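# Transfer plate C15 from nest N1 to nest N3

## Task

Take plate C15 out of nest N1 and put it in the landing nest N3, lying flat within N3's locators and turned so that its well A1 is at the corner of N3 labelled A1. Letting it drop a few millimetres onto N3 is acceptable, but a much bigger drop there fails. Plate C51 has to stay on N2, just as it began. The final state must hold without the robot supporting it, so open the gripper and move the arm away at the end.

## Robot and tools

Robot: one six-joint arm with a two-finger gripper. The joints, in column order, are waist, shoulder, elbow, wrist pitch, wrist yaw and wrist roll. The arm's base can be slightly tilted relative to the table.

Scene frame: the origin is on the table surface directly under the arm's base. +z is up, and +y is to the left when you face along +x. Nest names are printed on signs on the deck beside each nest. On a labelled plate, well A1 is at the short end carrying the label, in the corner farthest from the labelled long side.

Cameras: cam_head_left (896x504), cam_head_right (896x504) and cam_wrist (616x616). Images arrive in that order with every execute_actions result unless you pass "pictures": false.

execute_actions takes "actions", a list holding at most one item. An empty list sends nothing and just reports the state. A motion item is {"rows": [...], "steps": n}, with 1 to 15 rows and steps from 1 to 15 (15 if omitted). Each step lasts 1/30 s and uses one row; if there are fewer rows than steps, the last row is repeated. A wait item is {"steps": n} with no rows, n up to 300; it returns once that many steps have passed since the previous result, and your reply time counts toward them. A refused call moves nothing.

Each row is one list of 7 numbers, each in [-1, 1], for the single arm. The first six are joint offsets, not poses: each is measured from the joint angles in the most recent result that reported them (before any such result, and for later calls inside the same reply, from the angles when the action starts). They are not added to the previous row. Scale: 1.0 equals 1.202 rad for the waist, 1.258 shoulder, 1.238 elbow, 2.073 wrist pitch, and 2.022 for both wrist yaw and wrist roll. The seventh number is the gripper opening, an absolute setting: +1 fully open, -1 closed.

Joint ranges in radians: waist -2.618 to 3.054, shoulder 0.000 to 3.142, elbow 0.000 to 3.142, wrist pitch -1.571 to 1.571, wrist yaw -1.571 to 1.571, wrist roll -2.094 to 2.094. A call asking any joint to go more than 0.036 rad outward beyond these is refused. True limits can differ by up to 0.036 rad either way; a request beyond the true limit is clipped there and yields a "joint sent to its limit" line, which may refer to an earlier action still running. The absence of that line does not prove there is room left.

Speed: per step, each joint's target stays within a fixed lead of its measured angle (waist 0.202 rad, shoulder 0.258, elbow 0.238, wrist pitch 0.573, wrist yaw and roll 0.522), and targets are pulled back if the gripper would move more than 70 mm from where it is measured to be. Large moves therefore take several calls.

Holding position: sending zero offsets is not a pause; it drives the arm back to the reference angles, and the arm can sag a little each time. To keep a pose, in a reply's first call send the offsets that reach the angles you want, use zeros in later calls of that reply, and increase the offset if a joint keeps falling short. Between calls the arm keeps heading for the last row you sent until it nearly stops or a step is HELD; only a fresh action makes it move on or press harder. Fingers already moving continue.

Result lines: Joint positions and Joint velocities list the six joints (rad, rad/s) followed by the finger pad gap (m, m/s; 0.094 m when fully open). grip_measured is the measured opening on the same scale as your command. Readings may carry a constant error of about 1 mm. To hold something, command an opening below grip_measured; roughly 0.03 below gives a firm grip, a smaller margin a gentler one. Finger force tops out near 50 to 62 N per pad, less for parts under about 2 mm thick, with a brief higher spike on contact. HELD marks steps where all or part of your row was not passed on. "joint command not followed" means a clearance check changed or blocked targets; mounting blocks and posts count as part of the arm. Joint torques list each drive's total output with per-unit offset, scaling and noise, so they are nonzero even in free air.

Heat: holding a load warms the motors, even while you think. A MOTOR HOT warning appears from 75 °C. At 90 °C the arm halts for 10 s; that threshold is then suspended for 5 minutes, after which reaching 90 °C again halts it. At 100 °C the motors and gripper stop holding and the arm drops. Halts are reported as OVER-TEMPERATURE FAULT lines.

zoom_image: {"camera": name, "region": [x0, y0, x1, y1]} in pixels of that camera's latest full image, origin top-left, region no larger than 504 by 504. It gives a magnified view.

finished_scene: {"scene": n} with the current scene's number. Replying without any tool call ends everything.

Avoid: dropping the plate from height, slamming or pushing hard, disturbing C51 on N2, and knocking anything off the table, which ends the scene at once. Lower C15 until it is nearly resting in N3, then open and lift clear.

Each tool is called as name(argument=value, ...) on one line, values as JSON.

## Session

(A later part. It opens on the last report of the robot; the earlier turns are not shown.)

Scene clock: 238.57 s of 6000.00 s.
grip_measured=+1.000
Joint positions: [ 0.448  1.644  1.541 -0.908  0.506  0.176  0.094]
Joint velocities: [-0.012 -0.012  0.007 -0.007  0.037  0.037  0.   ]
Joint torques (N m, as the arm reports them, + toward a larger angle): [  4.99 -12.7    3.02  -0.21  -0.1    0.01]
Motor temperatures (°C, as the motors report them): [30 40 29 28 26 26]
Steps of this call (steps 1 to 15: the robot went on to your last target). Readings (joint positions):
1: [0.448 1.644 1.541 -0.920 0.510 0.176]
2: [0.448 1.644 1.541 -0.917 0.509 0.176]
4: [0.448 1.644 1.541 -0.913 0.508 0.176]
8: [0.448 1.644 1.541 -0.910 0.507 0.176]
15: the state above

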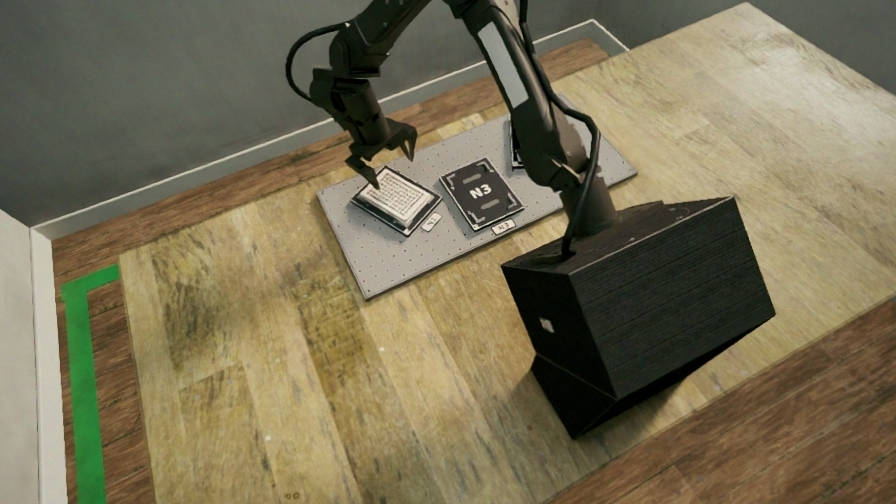

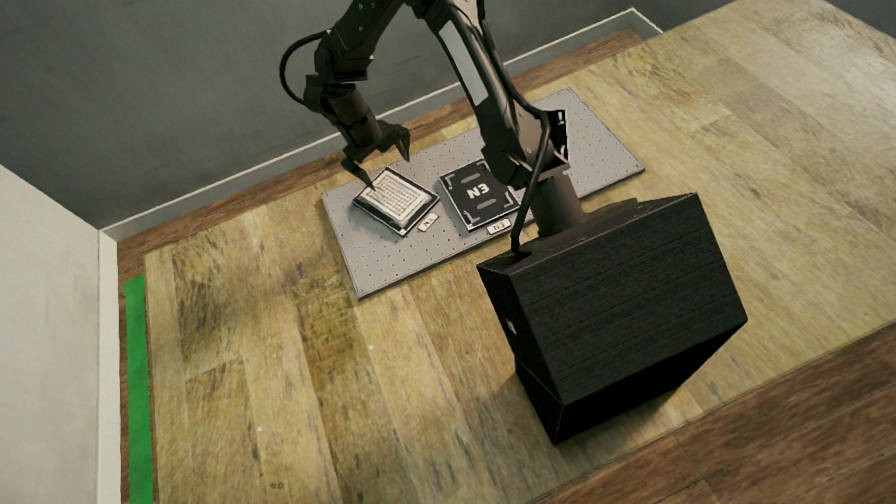

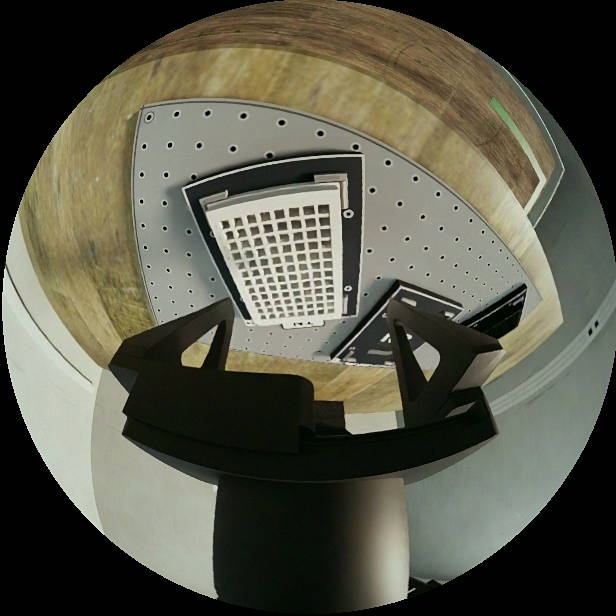

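execute_actions(actions=[{"rows":[[0.006,0.02,-0.027,0.035,0,-0.068,1]],"steps":15}])

execute_actions(actions=[{"steps":10}])

Scene clock: 255.30 s of 6000.00 s.
grip_measured=+1.000
Joint positions: [ 0.448  1.673  1.517 -0.855  0.506  0.049  0.094]
Joint velocities: [ 0.007  0.007 -0.022  0.022 -0.007 -0.051  0.   ]
Joint torques (N m, as the arm reports them, + toward a larger angle): [  4.13 -11.51   2.83  -0.22  -0.03   0.03]
Motor temperatures (°C, as the motors report them): [30 40 29 28 26 26]
Steps of this call (steps 1 to 15: the robot went on to your last target; steps 16 to 90: nothing new was sent; then 13.23 s passed at rest; steps 91 to 105: all 15 steps of this action). Readings (joint positions):
91: [0.448 1.645 1.539 -0.901 0.506 0.158]
92: [0.448 1.646 1.535 -0.890 0.506 0.136]
94: [0.448 1.655 1.528 -0.874 0.506 0.102]
98: [0.448 1.671 1.519 -0.862 0.506 0.067]
105: the state above

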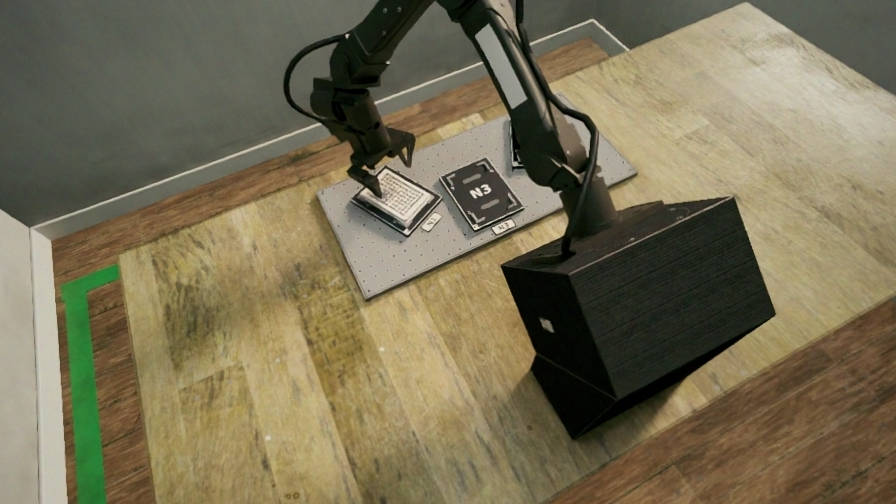

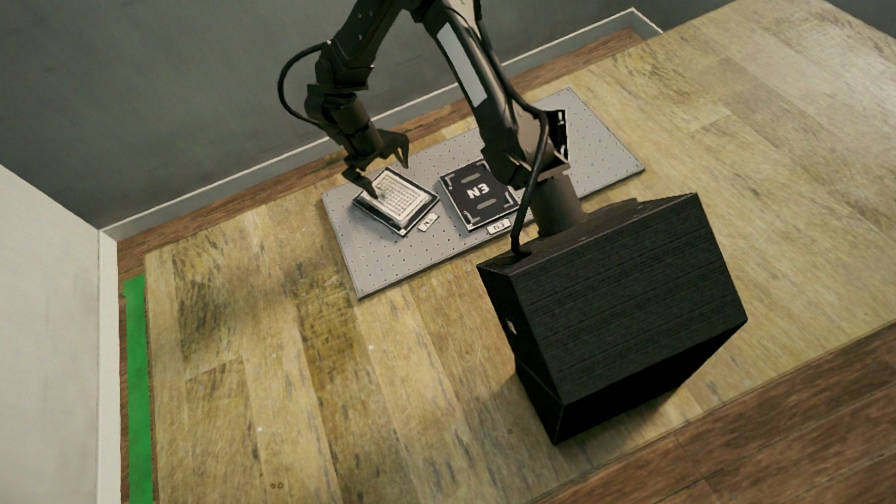

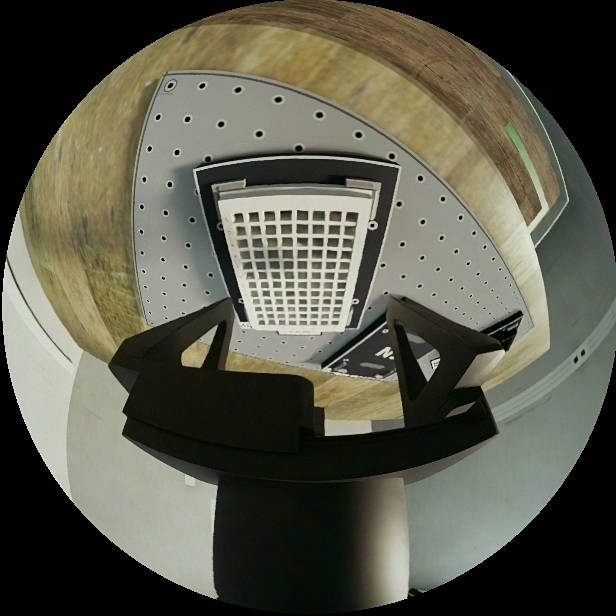

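Scene clock: 255.63 s of 6000.00 s.
grip_measured=+1.000
Joint positions: [ 0.448  1.673  1.517 -0.852  0.506  0.044  0.094]
Joint velocities: [-0.007  0.017  0.002 -0.037 -0.037 -0.007  0.   ]
Joint torques (N m, as the arm reports them, + toward a larger angle): [  4.22 -11.25   2.74  -0.2   -0.03  -0.04]
Motor temperatures (°C, as the motors report them): [30 40 29 28 26 26]
Steps of this call (steps 1 to 10: the robot went on to your last target). Readings (joint positions):
1: [0.448 1.673 1.517 -0.854 0.506 0.047]
2: [0.448 1.673 1.517 -0.853 0.506 0.047]
4: [0.448 1.673 1.517 -0.853 0.506 0.045]
8: [0.448 1.673 1.517 -0.852 0.506 0.044]
10: the state above

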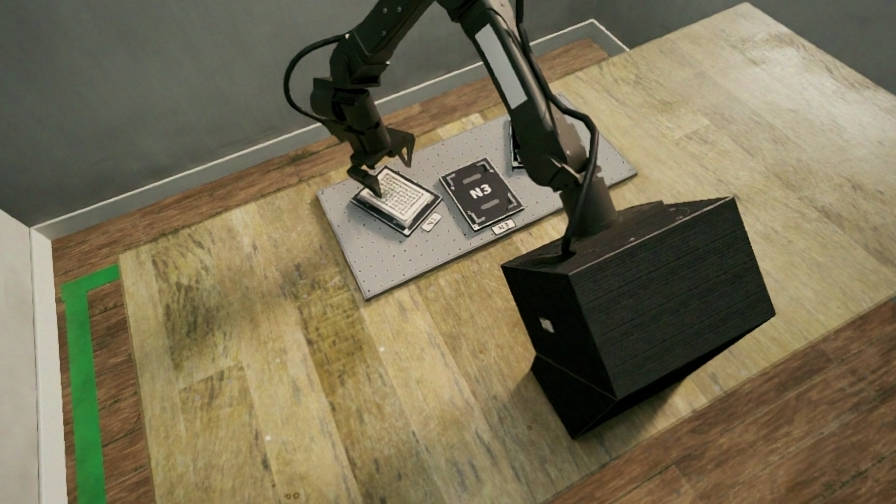

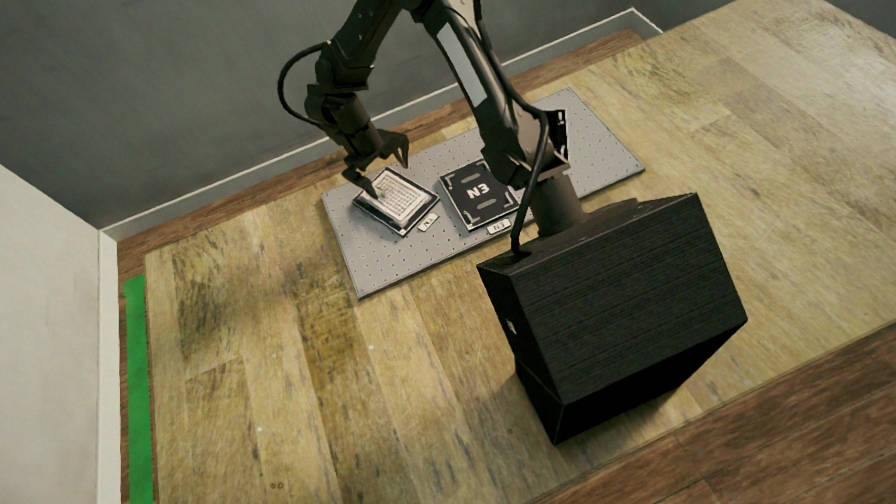

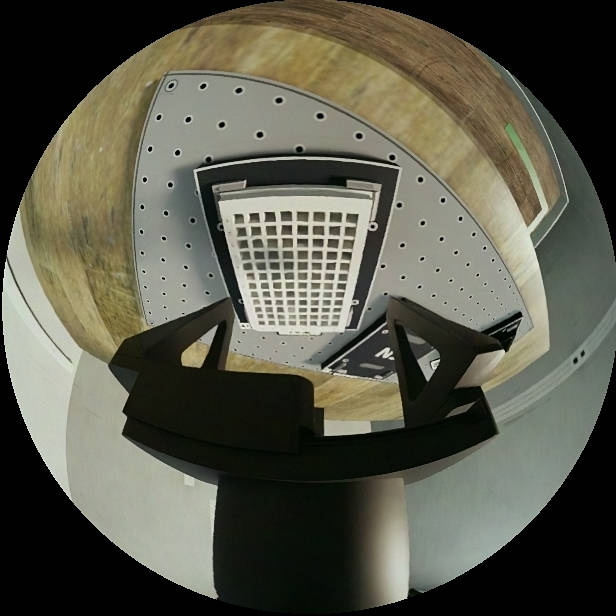

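execute_actions(actions=[{"rows":[[0,0.02,-0.022,0.044,0,0,1]],"steps":15}])

execute_actions(actions=[{"steps":5}])

zoom_image(camera="cam_head_left", region=[320, 110, 460, 250])

Scene clock: 268.77 s of 6000.00 s.
grip_measured=+1.000
Joint positions: [ 0.448  1.7    1.5   -0.78   0.506  0.044  0.094]
Joint velocities: [-0.007  0.022  0.007 -0.037 -0.022  0.007  0.   ]
Joint torques (N m, as the arm reports them, + toward a larger angle): [  3.61 -11.12   2.64  -0.11  -0.03   0.02]
Motor temperatures (°C, as the motors report them): [30 39 29 28 26 26]
Steps of this call (steps 1 to 15: the robot went on to your last target; steps 16 to 90: nothing new was sent; then 9.63 s passed at rest; steps 91 to 105: all 15 steps of this action). Readings (joint positions):
91: [0.448 1.674 1.515 -0.845 0.506 0.044]
92: [0.448 1.676 1.513 -0.831 0.506 0.044]
94: [0.448 1.686 1.509 -0.809 0.506 0.044]
98: [0.448 1.699 1.501 -0.790 0.506 0.044]
105: the state above

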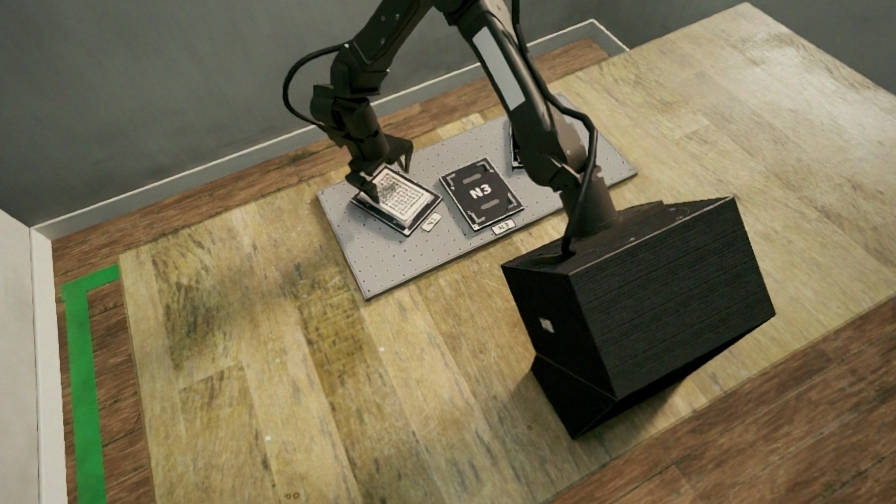

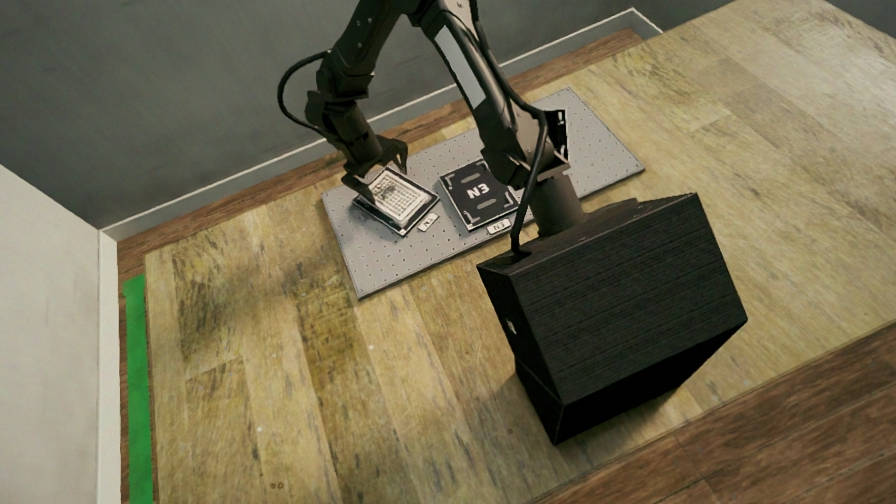

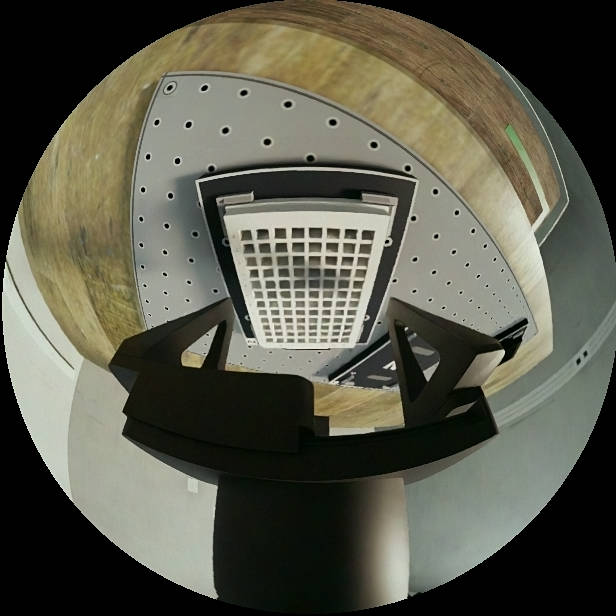

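Scene clock: 268.93 s of 6000.00 s.
grip_measured=+1.000
Joint positions: [ 0.448  1.7    1.5   -0.778  0.506  0.044  0.094]
Joint velocities: [-0.002 -0.007 -0.032 -0.022 -0.022 -0.051  0.   ]
Joint torques (N m, as the arm reports them, + toward a larger angle): [  3.73 -11.22   2.48  -0.15   0.     0.02]
Motor temperatures (°C, as the motors report them): [30 39 29 28 26 26]
Steps of this call (steps 1 to 5: the robot went on to your last target). Readings (joint positions):
1: [0.448 1.700 1.500 -0.780 0.506 0.044]
2: [0.448 1.700 1.500 -0.779 0.506 0.044]
4: [0.448 1.700 1.500 -0.778 0.506 0.044]
5: the state above

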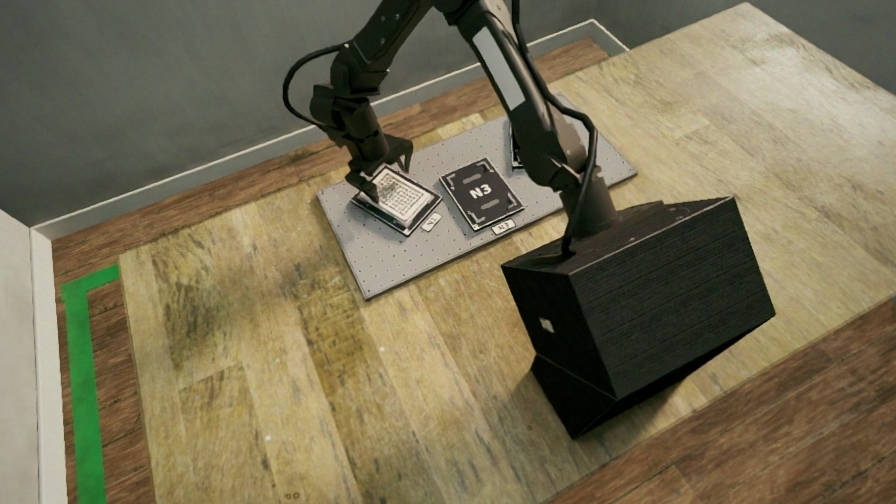

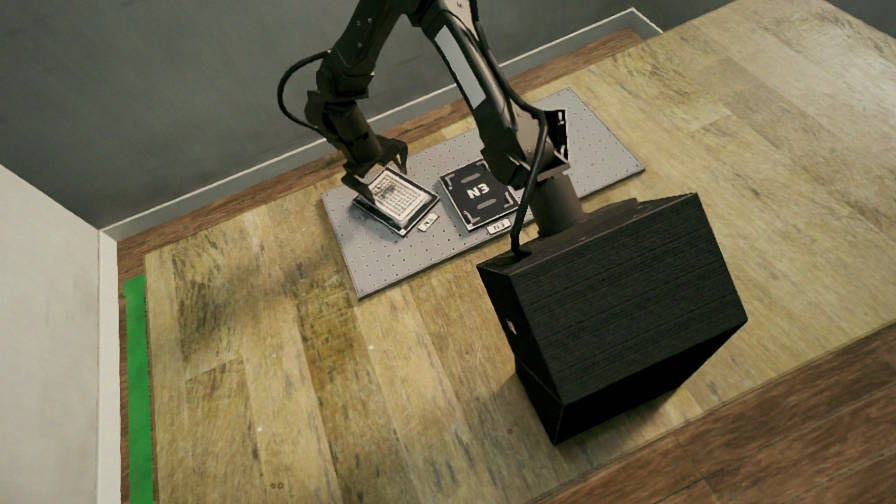

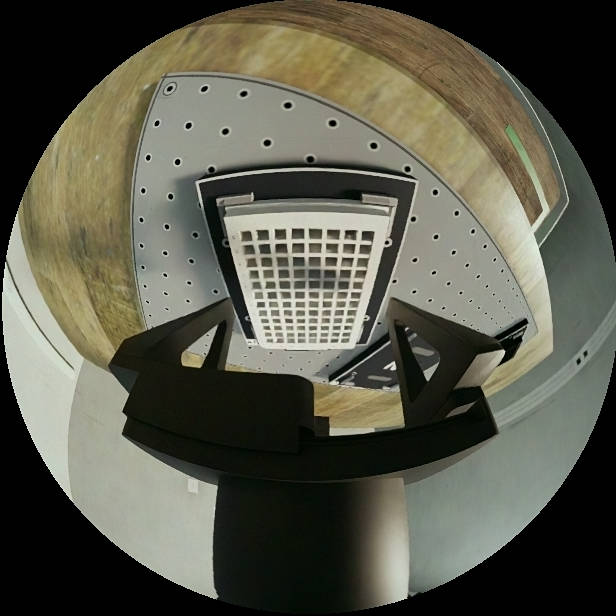

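Region (320, 110, 460, 250) of cam_head_left's 896x504 image, scaled by 3.600, with more detail than that image has.

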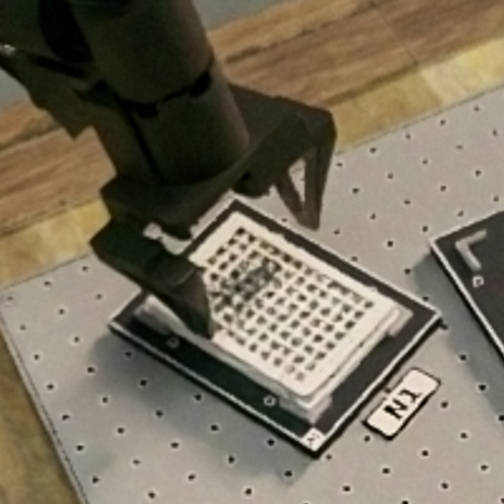

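execute_actions(actions=[{"rows":[[-0.028,-0.048,-0.068,0.009,-0.032,0,1]],"steps":15}])

execute_actions(actions=[{"steps":5}])

zoom_image(camera="cam_head_left", region=[320, 110, 460, 250])

Scene clock: 282.07 s of 6000.00 s.
grip_measured=+1.000
Joint positions: [ 0.408  1.663  1.427 -0.766  0.451  0.044  0.094]
Joint velocities: [ 0.002 -0.022  0.007  0.037 -0.022 -0.007  0.   ]
Joint torques (N m, as the arm reports them, + toward a larger angle): [  3.83 -12.99   2.36  -0.3   -0.16   0.01]
Motor temperatures (°C, as the motors report them): [29 39 28 27 26 26]
Steps of this call (steps 1 to 15: the robot went on to your last target; steps 16 to 90: nothing new was sent; then 9.63 s passed at rest; steps 91 to 105: all 15 steps of this action). Readings (joint positions):
91: [0.445 1.695 1.490 -0.768 0.498 0.044]
92: [0.440 1.683 1.469 -0.760 0.486 0.044]
94: [0.423 1.666 1.438 -0.764 0.472 0.044]
98: [0.408 1.663 1.427 -0.766 0.461 0.044]
105: the state above

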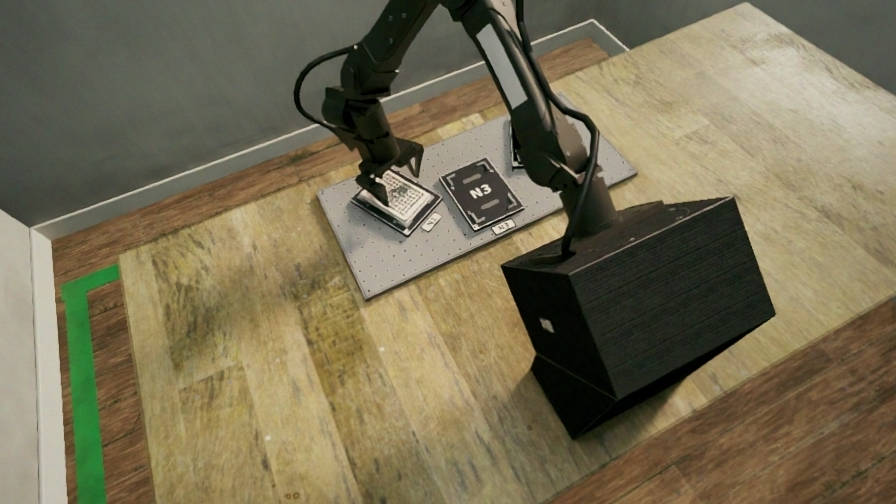

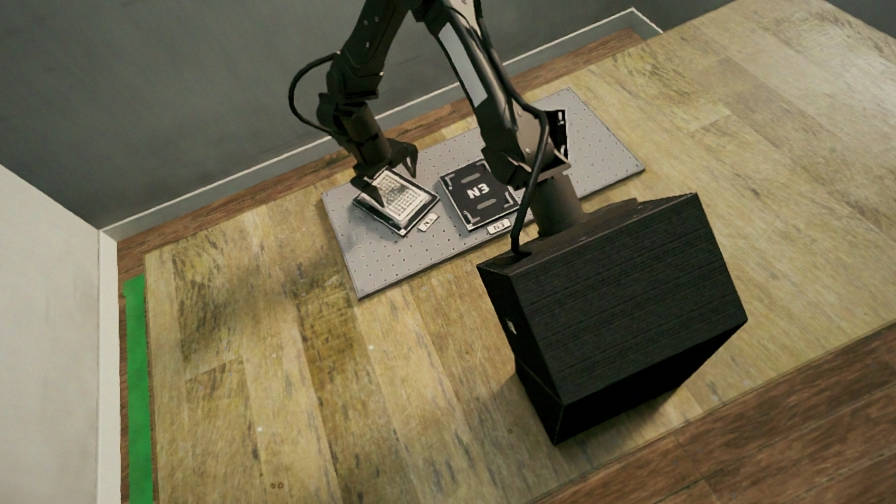

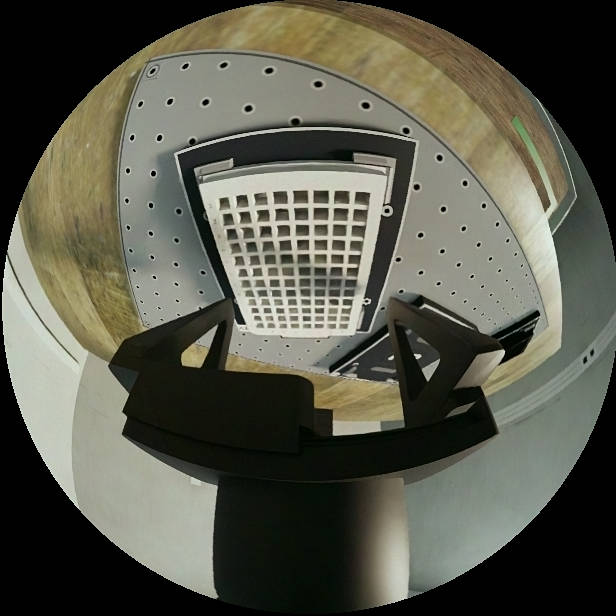

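Scene clock: 282.23 s of 6000.00 s.
grip_measured=+1.000
Joint positions: [ 0.408  1.663  1.427 -0.766  0.45   0.044  0.094]
Joint velocities: [-0.007 -0.002 -0.012 -0.007 -0.051  0.051  0.   ]
Joint torques (N m, as the arm reports them, + toward a larger angle): [  3.79 -12.93   2.42  -0.39  -0.1   -0.02]
Motor temperatures (°C, as the motors report them): [29 39 28 27 26 26]
Steps of this call (steps 1 to 5: the robot went on to your last target). Readings (joint positions):
1: [0.408 1.663 1.427 -0.766 0.450 0.044]
2: [0.408 1.663 1.427 -0.766 0.450 0.044]
4: [0.408 1.663 1.427 -0.766 0.450 0.044]
5: the state above

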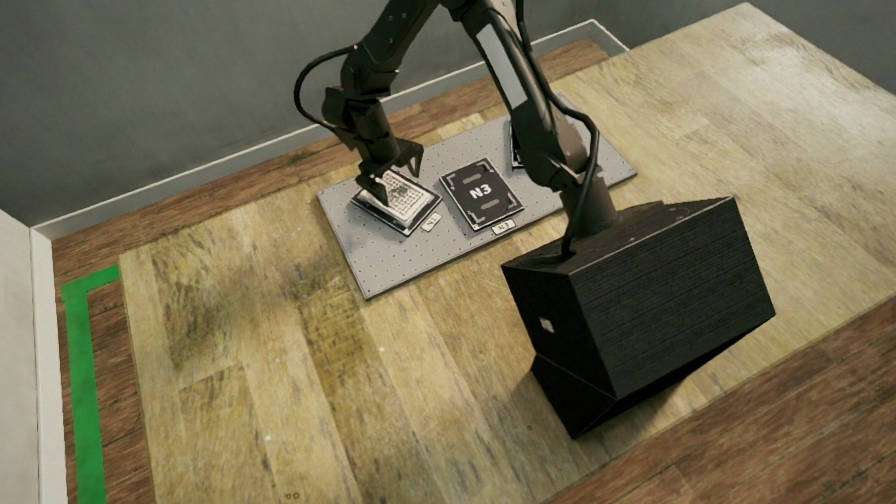

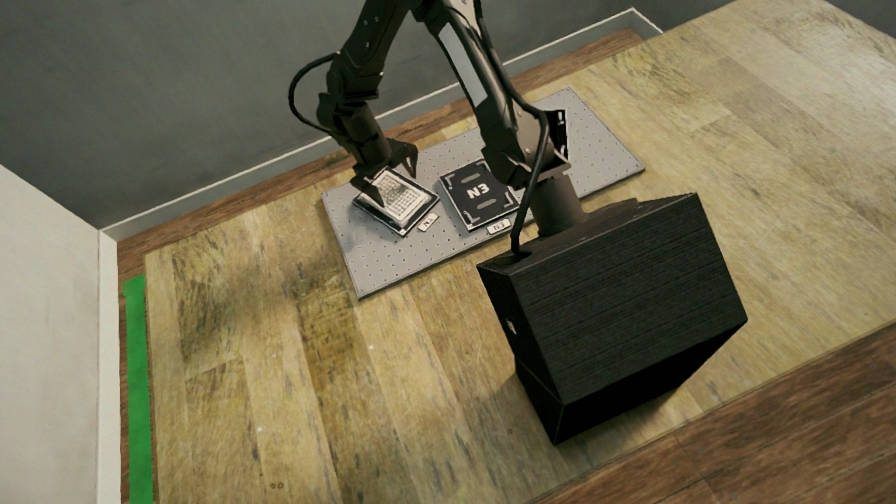

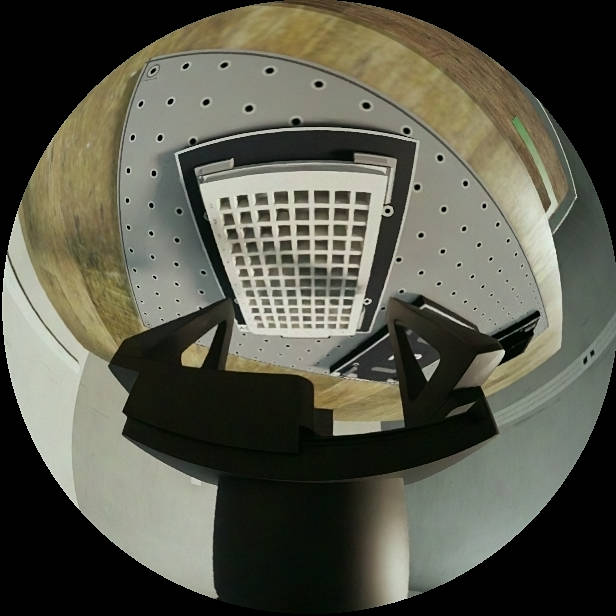

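Region (320, 110, 460, 250) of cam_head_left's 896x504 image, scaled by 3.600, with more detail than that image has.

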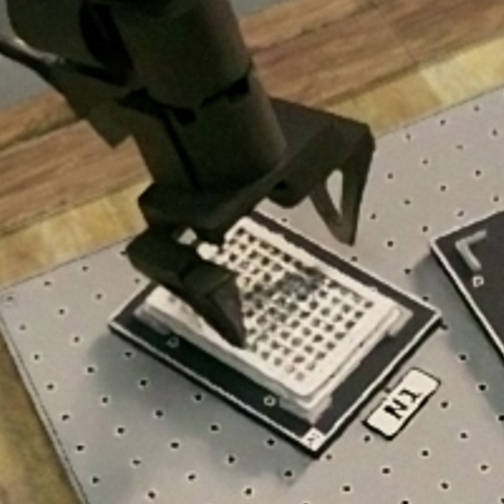

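execute_actions(actions=[{"rows":[[0.015,0.008,-0.013,0.022,0,0,1]],"steps":15}])

zoom_image(camera="cam_head_left", region=[320, 110, 460, 250])

Scene clock: 290.87 s of 6000.00 s.
grip_measured=+1.000
Joint positions: [ 0.408  1.67   1.427 -0.738  0.449  0.044  0.094]
Joint velocities: [-0.007 -0.007 -0.012  0.037  0.007  0.081  0.   ]
Joint torques (N m, as the arm reports them, + toward a larger angle): [  4.62 -10.69   2.14  -0.15  -0.04   0.  ]
Motor temperatures (°C, as the motors report them): [29 39 28 27 26 26]
Steps of this call (steps 1 to 15: the robot went on to your last target; steps 16 to 90: nothing new was sent; then 5.13 s passed at rest; steps 91 to 105: all 15 steps of this action). Readings (joint positions):
91: [0.408 1.663 1.427 -0.764 0.449 0.044]
92: [0.408 1.664 1.427 -0.759 0.449 0.044]
94: [0.408 1.666 1.427 -0.750 0.449 0.044]
98: [0.408 1.670 1.427 -0.742 0.449 0.044]
105: the state above

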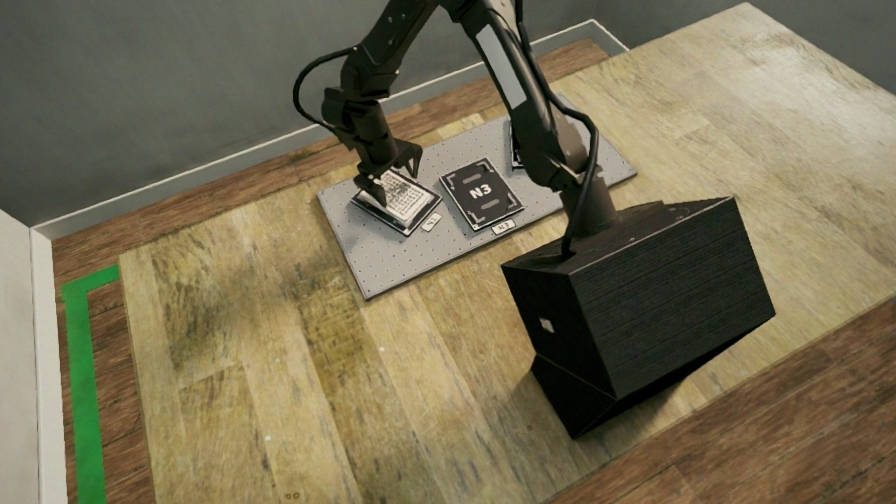

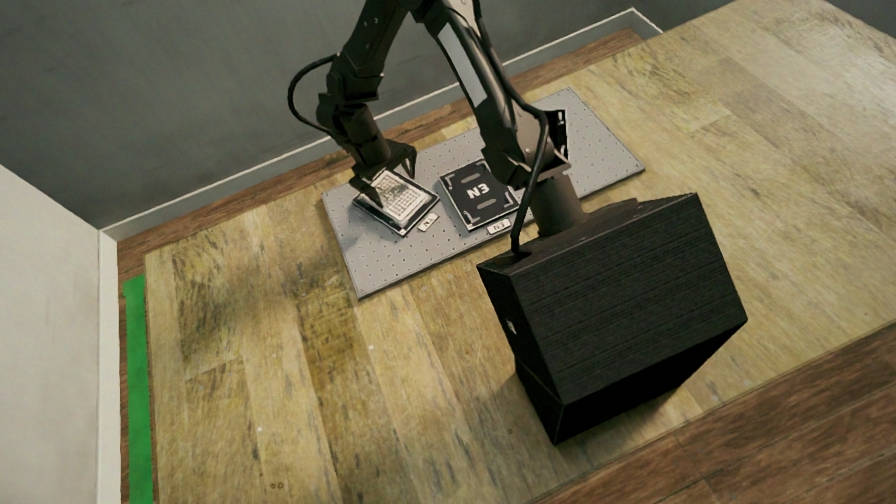

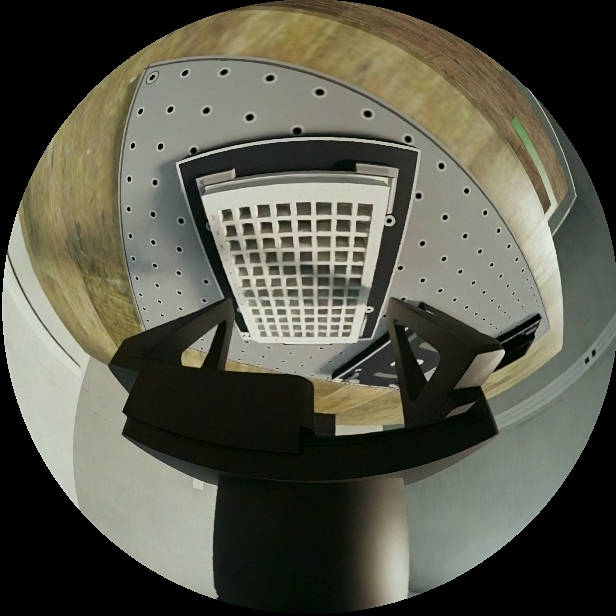

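Region (320, 110, 460, 250) of cam_head_left's 896x504 image, scaled by 3.600, with more detail than that image has.

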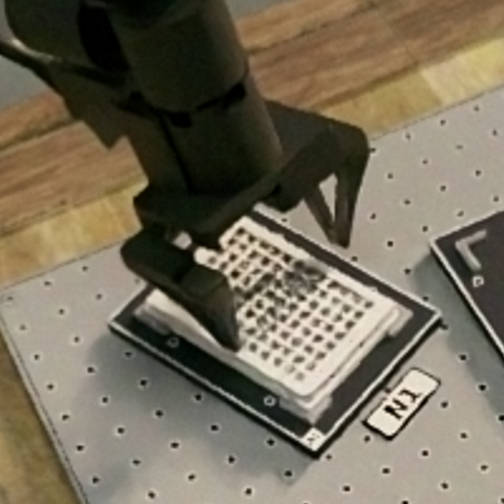

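execute_actions(actions=[{"rows":[[0.032,0,0,0,0,0,1],[0.032,0,0,0,0,0,1],[0.032,0,0,0,0,0,1],[0.032,0,0,0,0,0,1],[0.032,0,0,0,0,0,1],[0.032,0,0,0,0,0,1],[0.032,0.01,-0.03,0,0,0,1]],"steps":15}])

zoom_image(camera="cam_head_left", region=[320, 110, 460, 250])

Scene clock: 298.97 s of 6000.00 s.
grip_measured=+1.000
Joint positions: [ 0.429  1.683  1.401 -0.735  0.449  0.044  0.094]
Joint velocities: [ 0.002 -0.022  0.002 -0.066  0.022  0.066  0.   ]
Joint torques (N m, as the arm reports them, + toward a larger angle): [  4.72 -10.9    2.11  -0.41  -0.1    0.02]
Motor temperatures (°C, as the motors report them): [30 39 28 27 26 26]
Steps of this call (steps 1 to 15: the robot went on to your last target; steps 16 to 90: nothing new was sent; then 4.60 s passed at rest; steps 91 to 105: all 15 steps of this action). Readings (joint positions):
91: [0.410 1.670 1.427 -0.737 0.449 0.044]
92: [0.413 1.670 1.427 -0.737 0.449 0.044]
94: [0.421 1.670 1.427 -0.737 0.449 0.044]
98: [0.429 1.671 1.420 -0.735 0.449 0.044]
105: the state above

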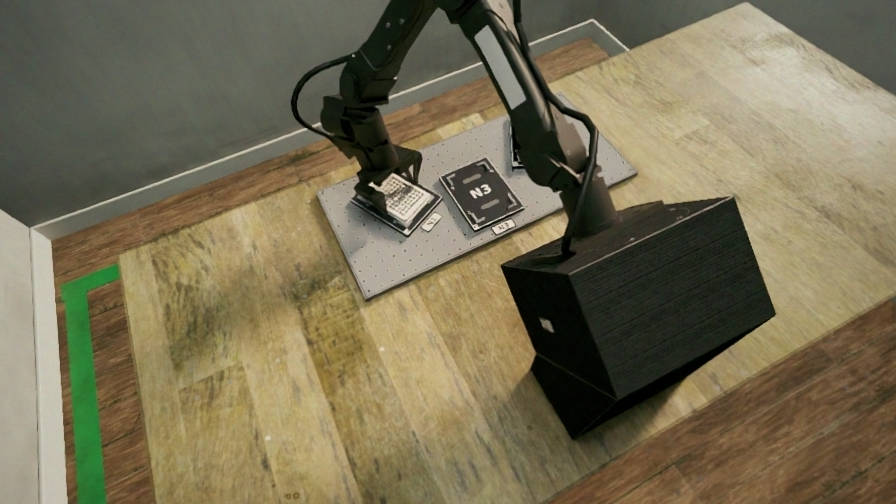

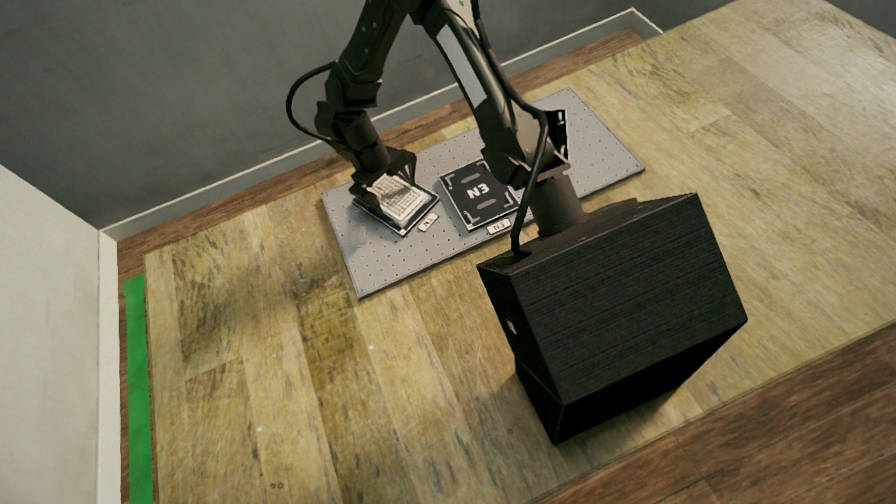

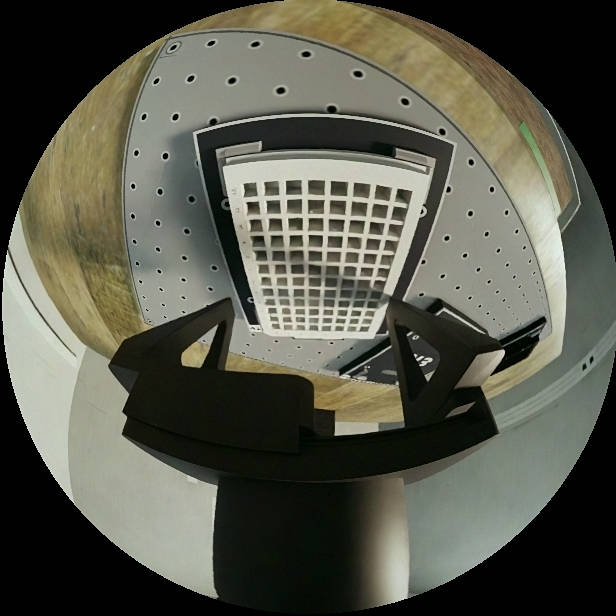

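Region (320, 110, 460, 250) of cam_head_left's 896x504 image, scaled by 3.600, with more detail than that image has.

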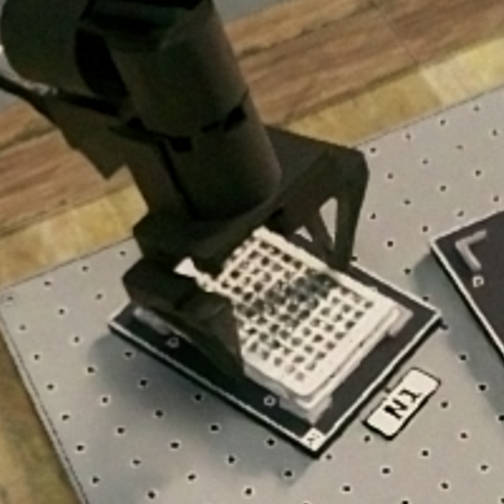

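execute_actions(actions=[{"rows":[[-0.016,0,0,0,0,0,1]],"steps":12}])

zoom_image(camera="cam_wrist", region=[160, 120, 460, 420])

zoom_image(camera="cam_head_left", region=[340, 140, 450, 250])

Scene clock: 308.93 s of 6000.00 s.
grip_measured=+1.000
Joint positions: [ 0.407  1.683  1.401 -0.735  0.449  0.044  0.094]
Joint velocities: [-0.017 -0.007 -0.012  0.007 -0.022 -0.066  0.   ]
Joint torques (N m, as the arm reports them, + toward a larger angle): [  3.79 -10.87   2.98  -0.44  -0.08   0.02]
Motor temperatures (°C, as the motors report them): [30 39 28 28 26 26]
Steps of this call (steps 1 to 15: the robot went on to your last target; steps 16 to 90: nothing new was sent; then 6.57 s passed at rest; steps 91 to 102: all 12 steps of this action). Readings (joint positions):
91: [0.428 1.683 1.401 -0.735 0.449 0.044]
92: [0.425 1.683 1.401 -0.735 0.449 0.044]
94: [0.416 1.683 1.401 -0.735 0.449 0.044]
98: [0.407 1.683 1.401 -0.735 0.449 0.044]
102: the state above

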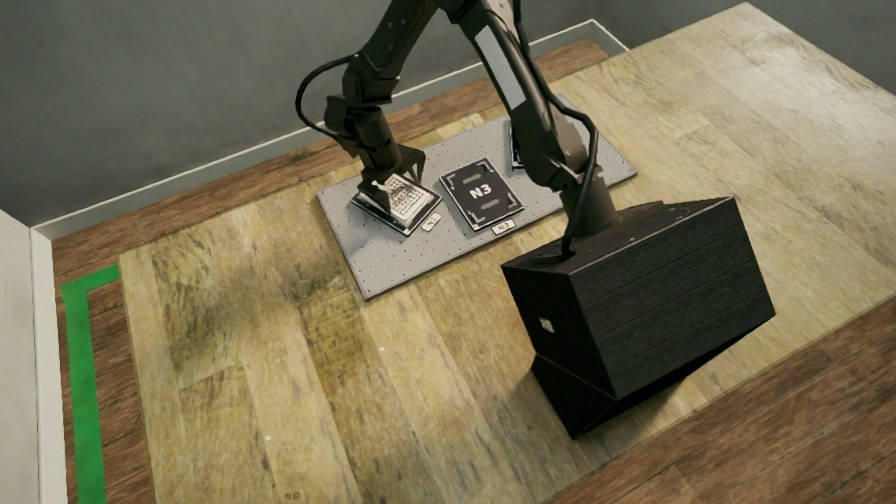

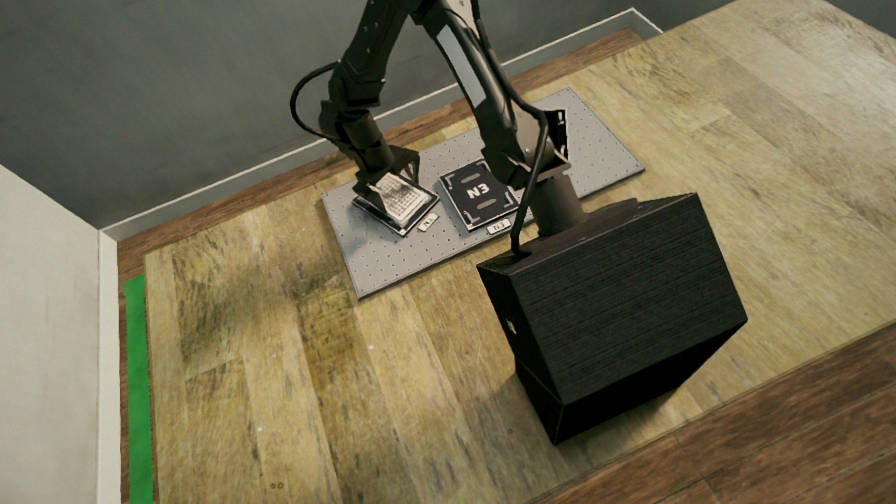

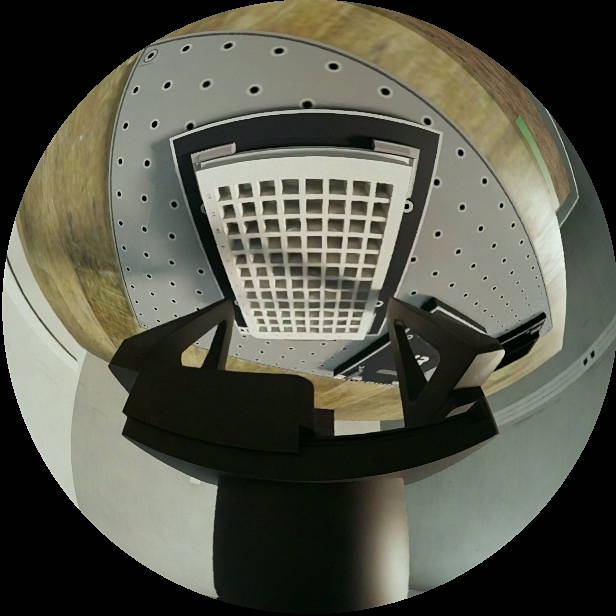

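Region (160, 120, 460, 420) of cam_wrist's 616x616 image, scaled by 1.680, with more detail than that image has.

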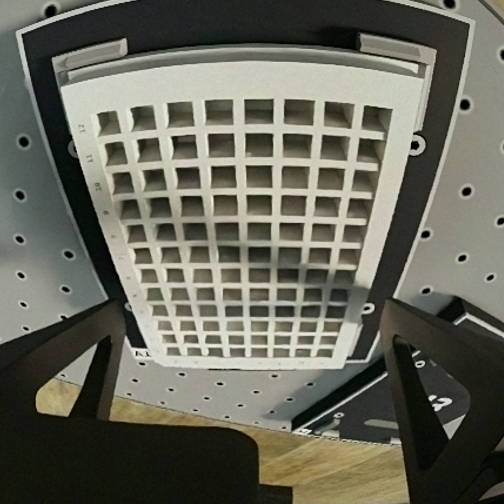

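Region (340, 140, 450, 250) of cam_head_left's 896x504 image, scaled by 4.582, with more detail than that image has.

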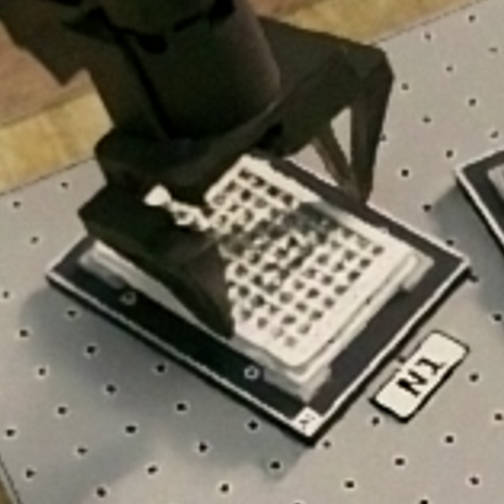

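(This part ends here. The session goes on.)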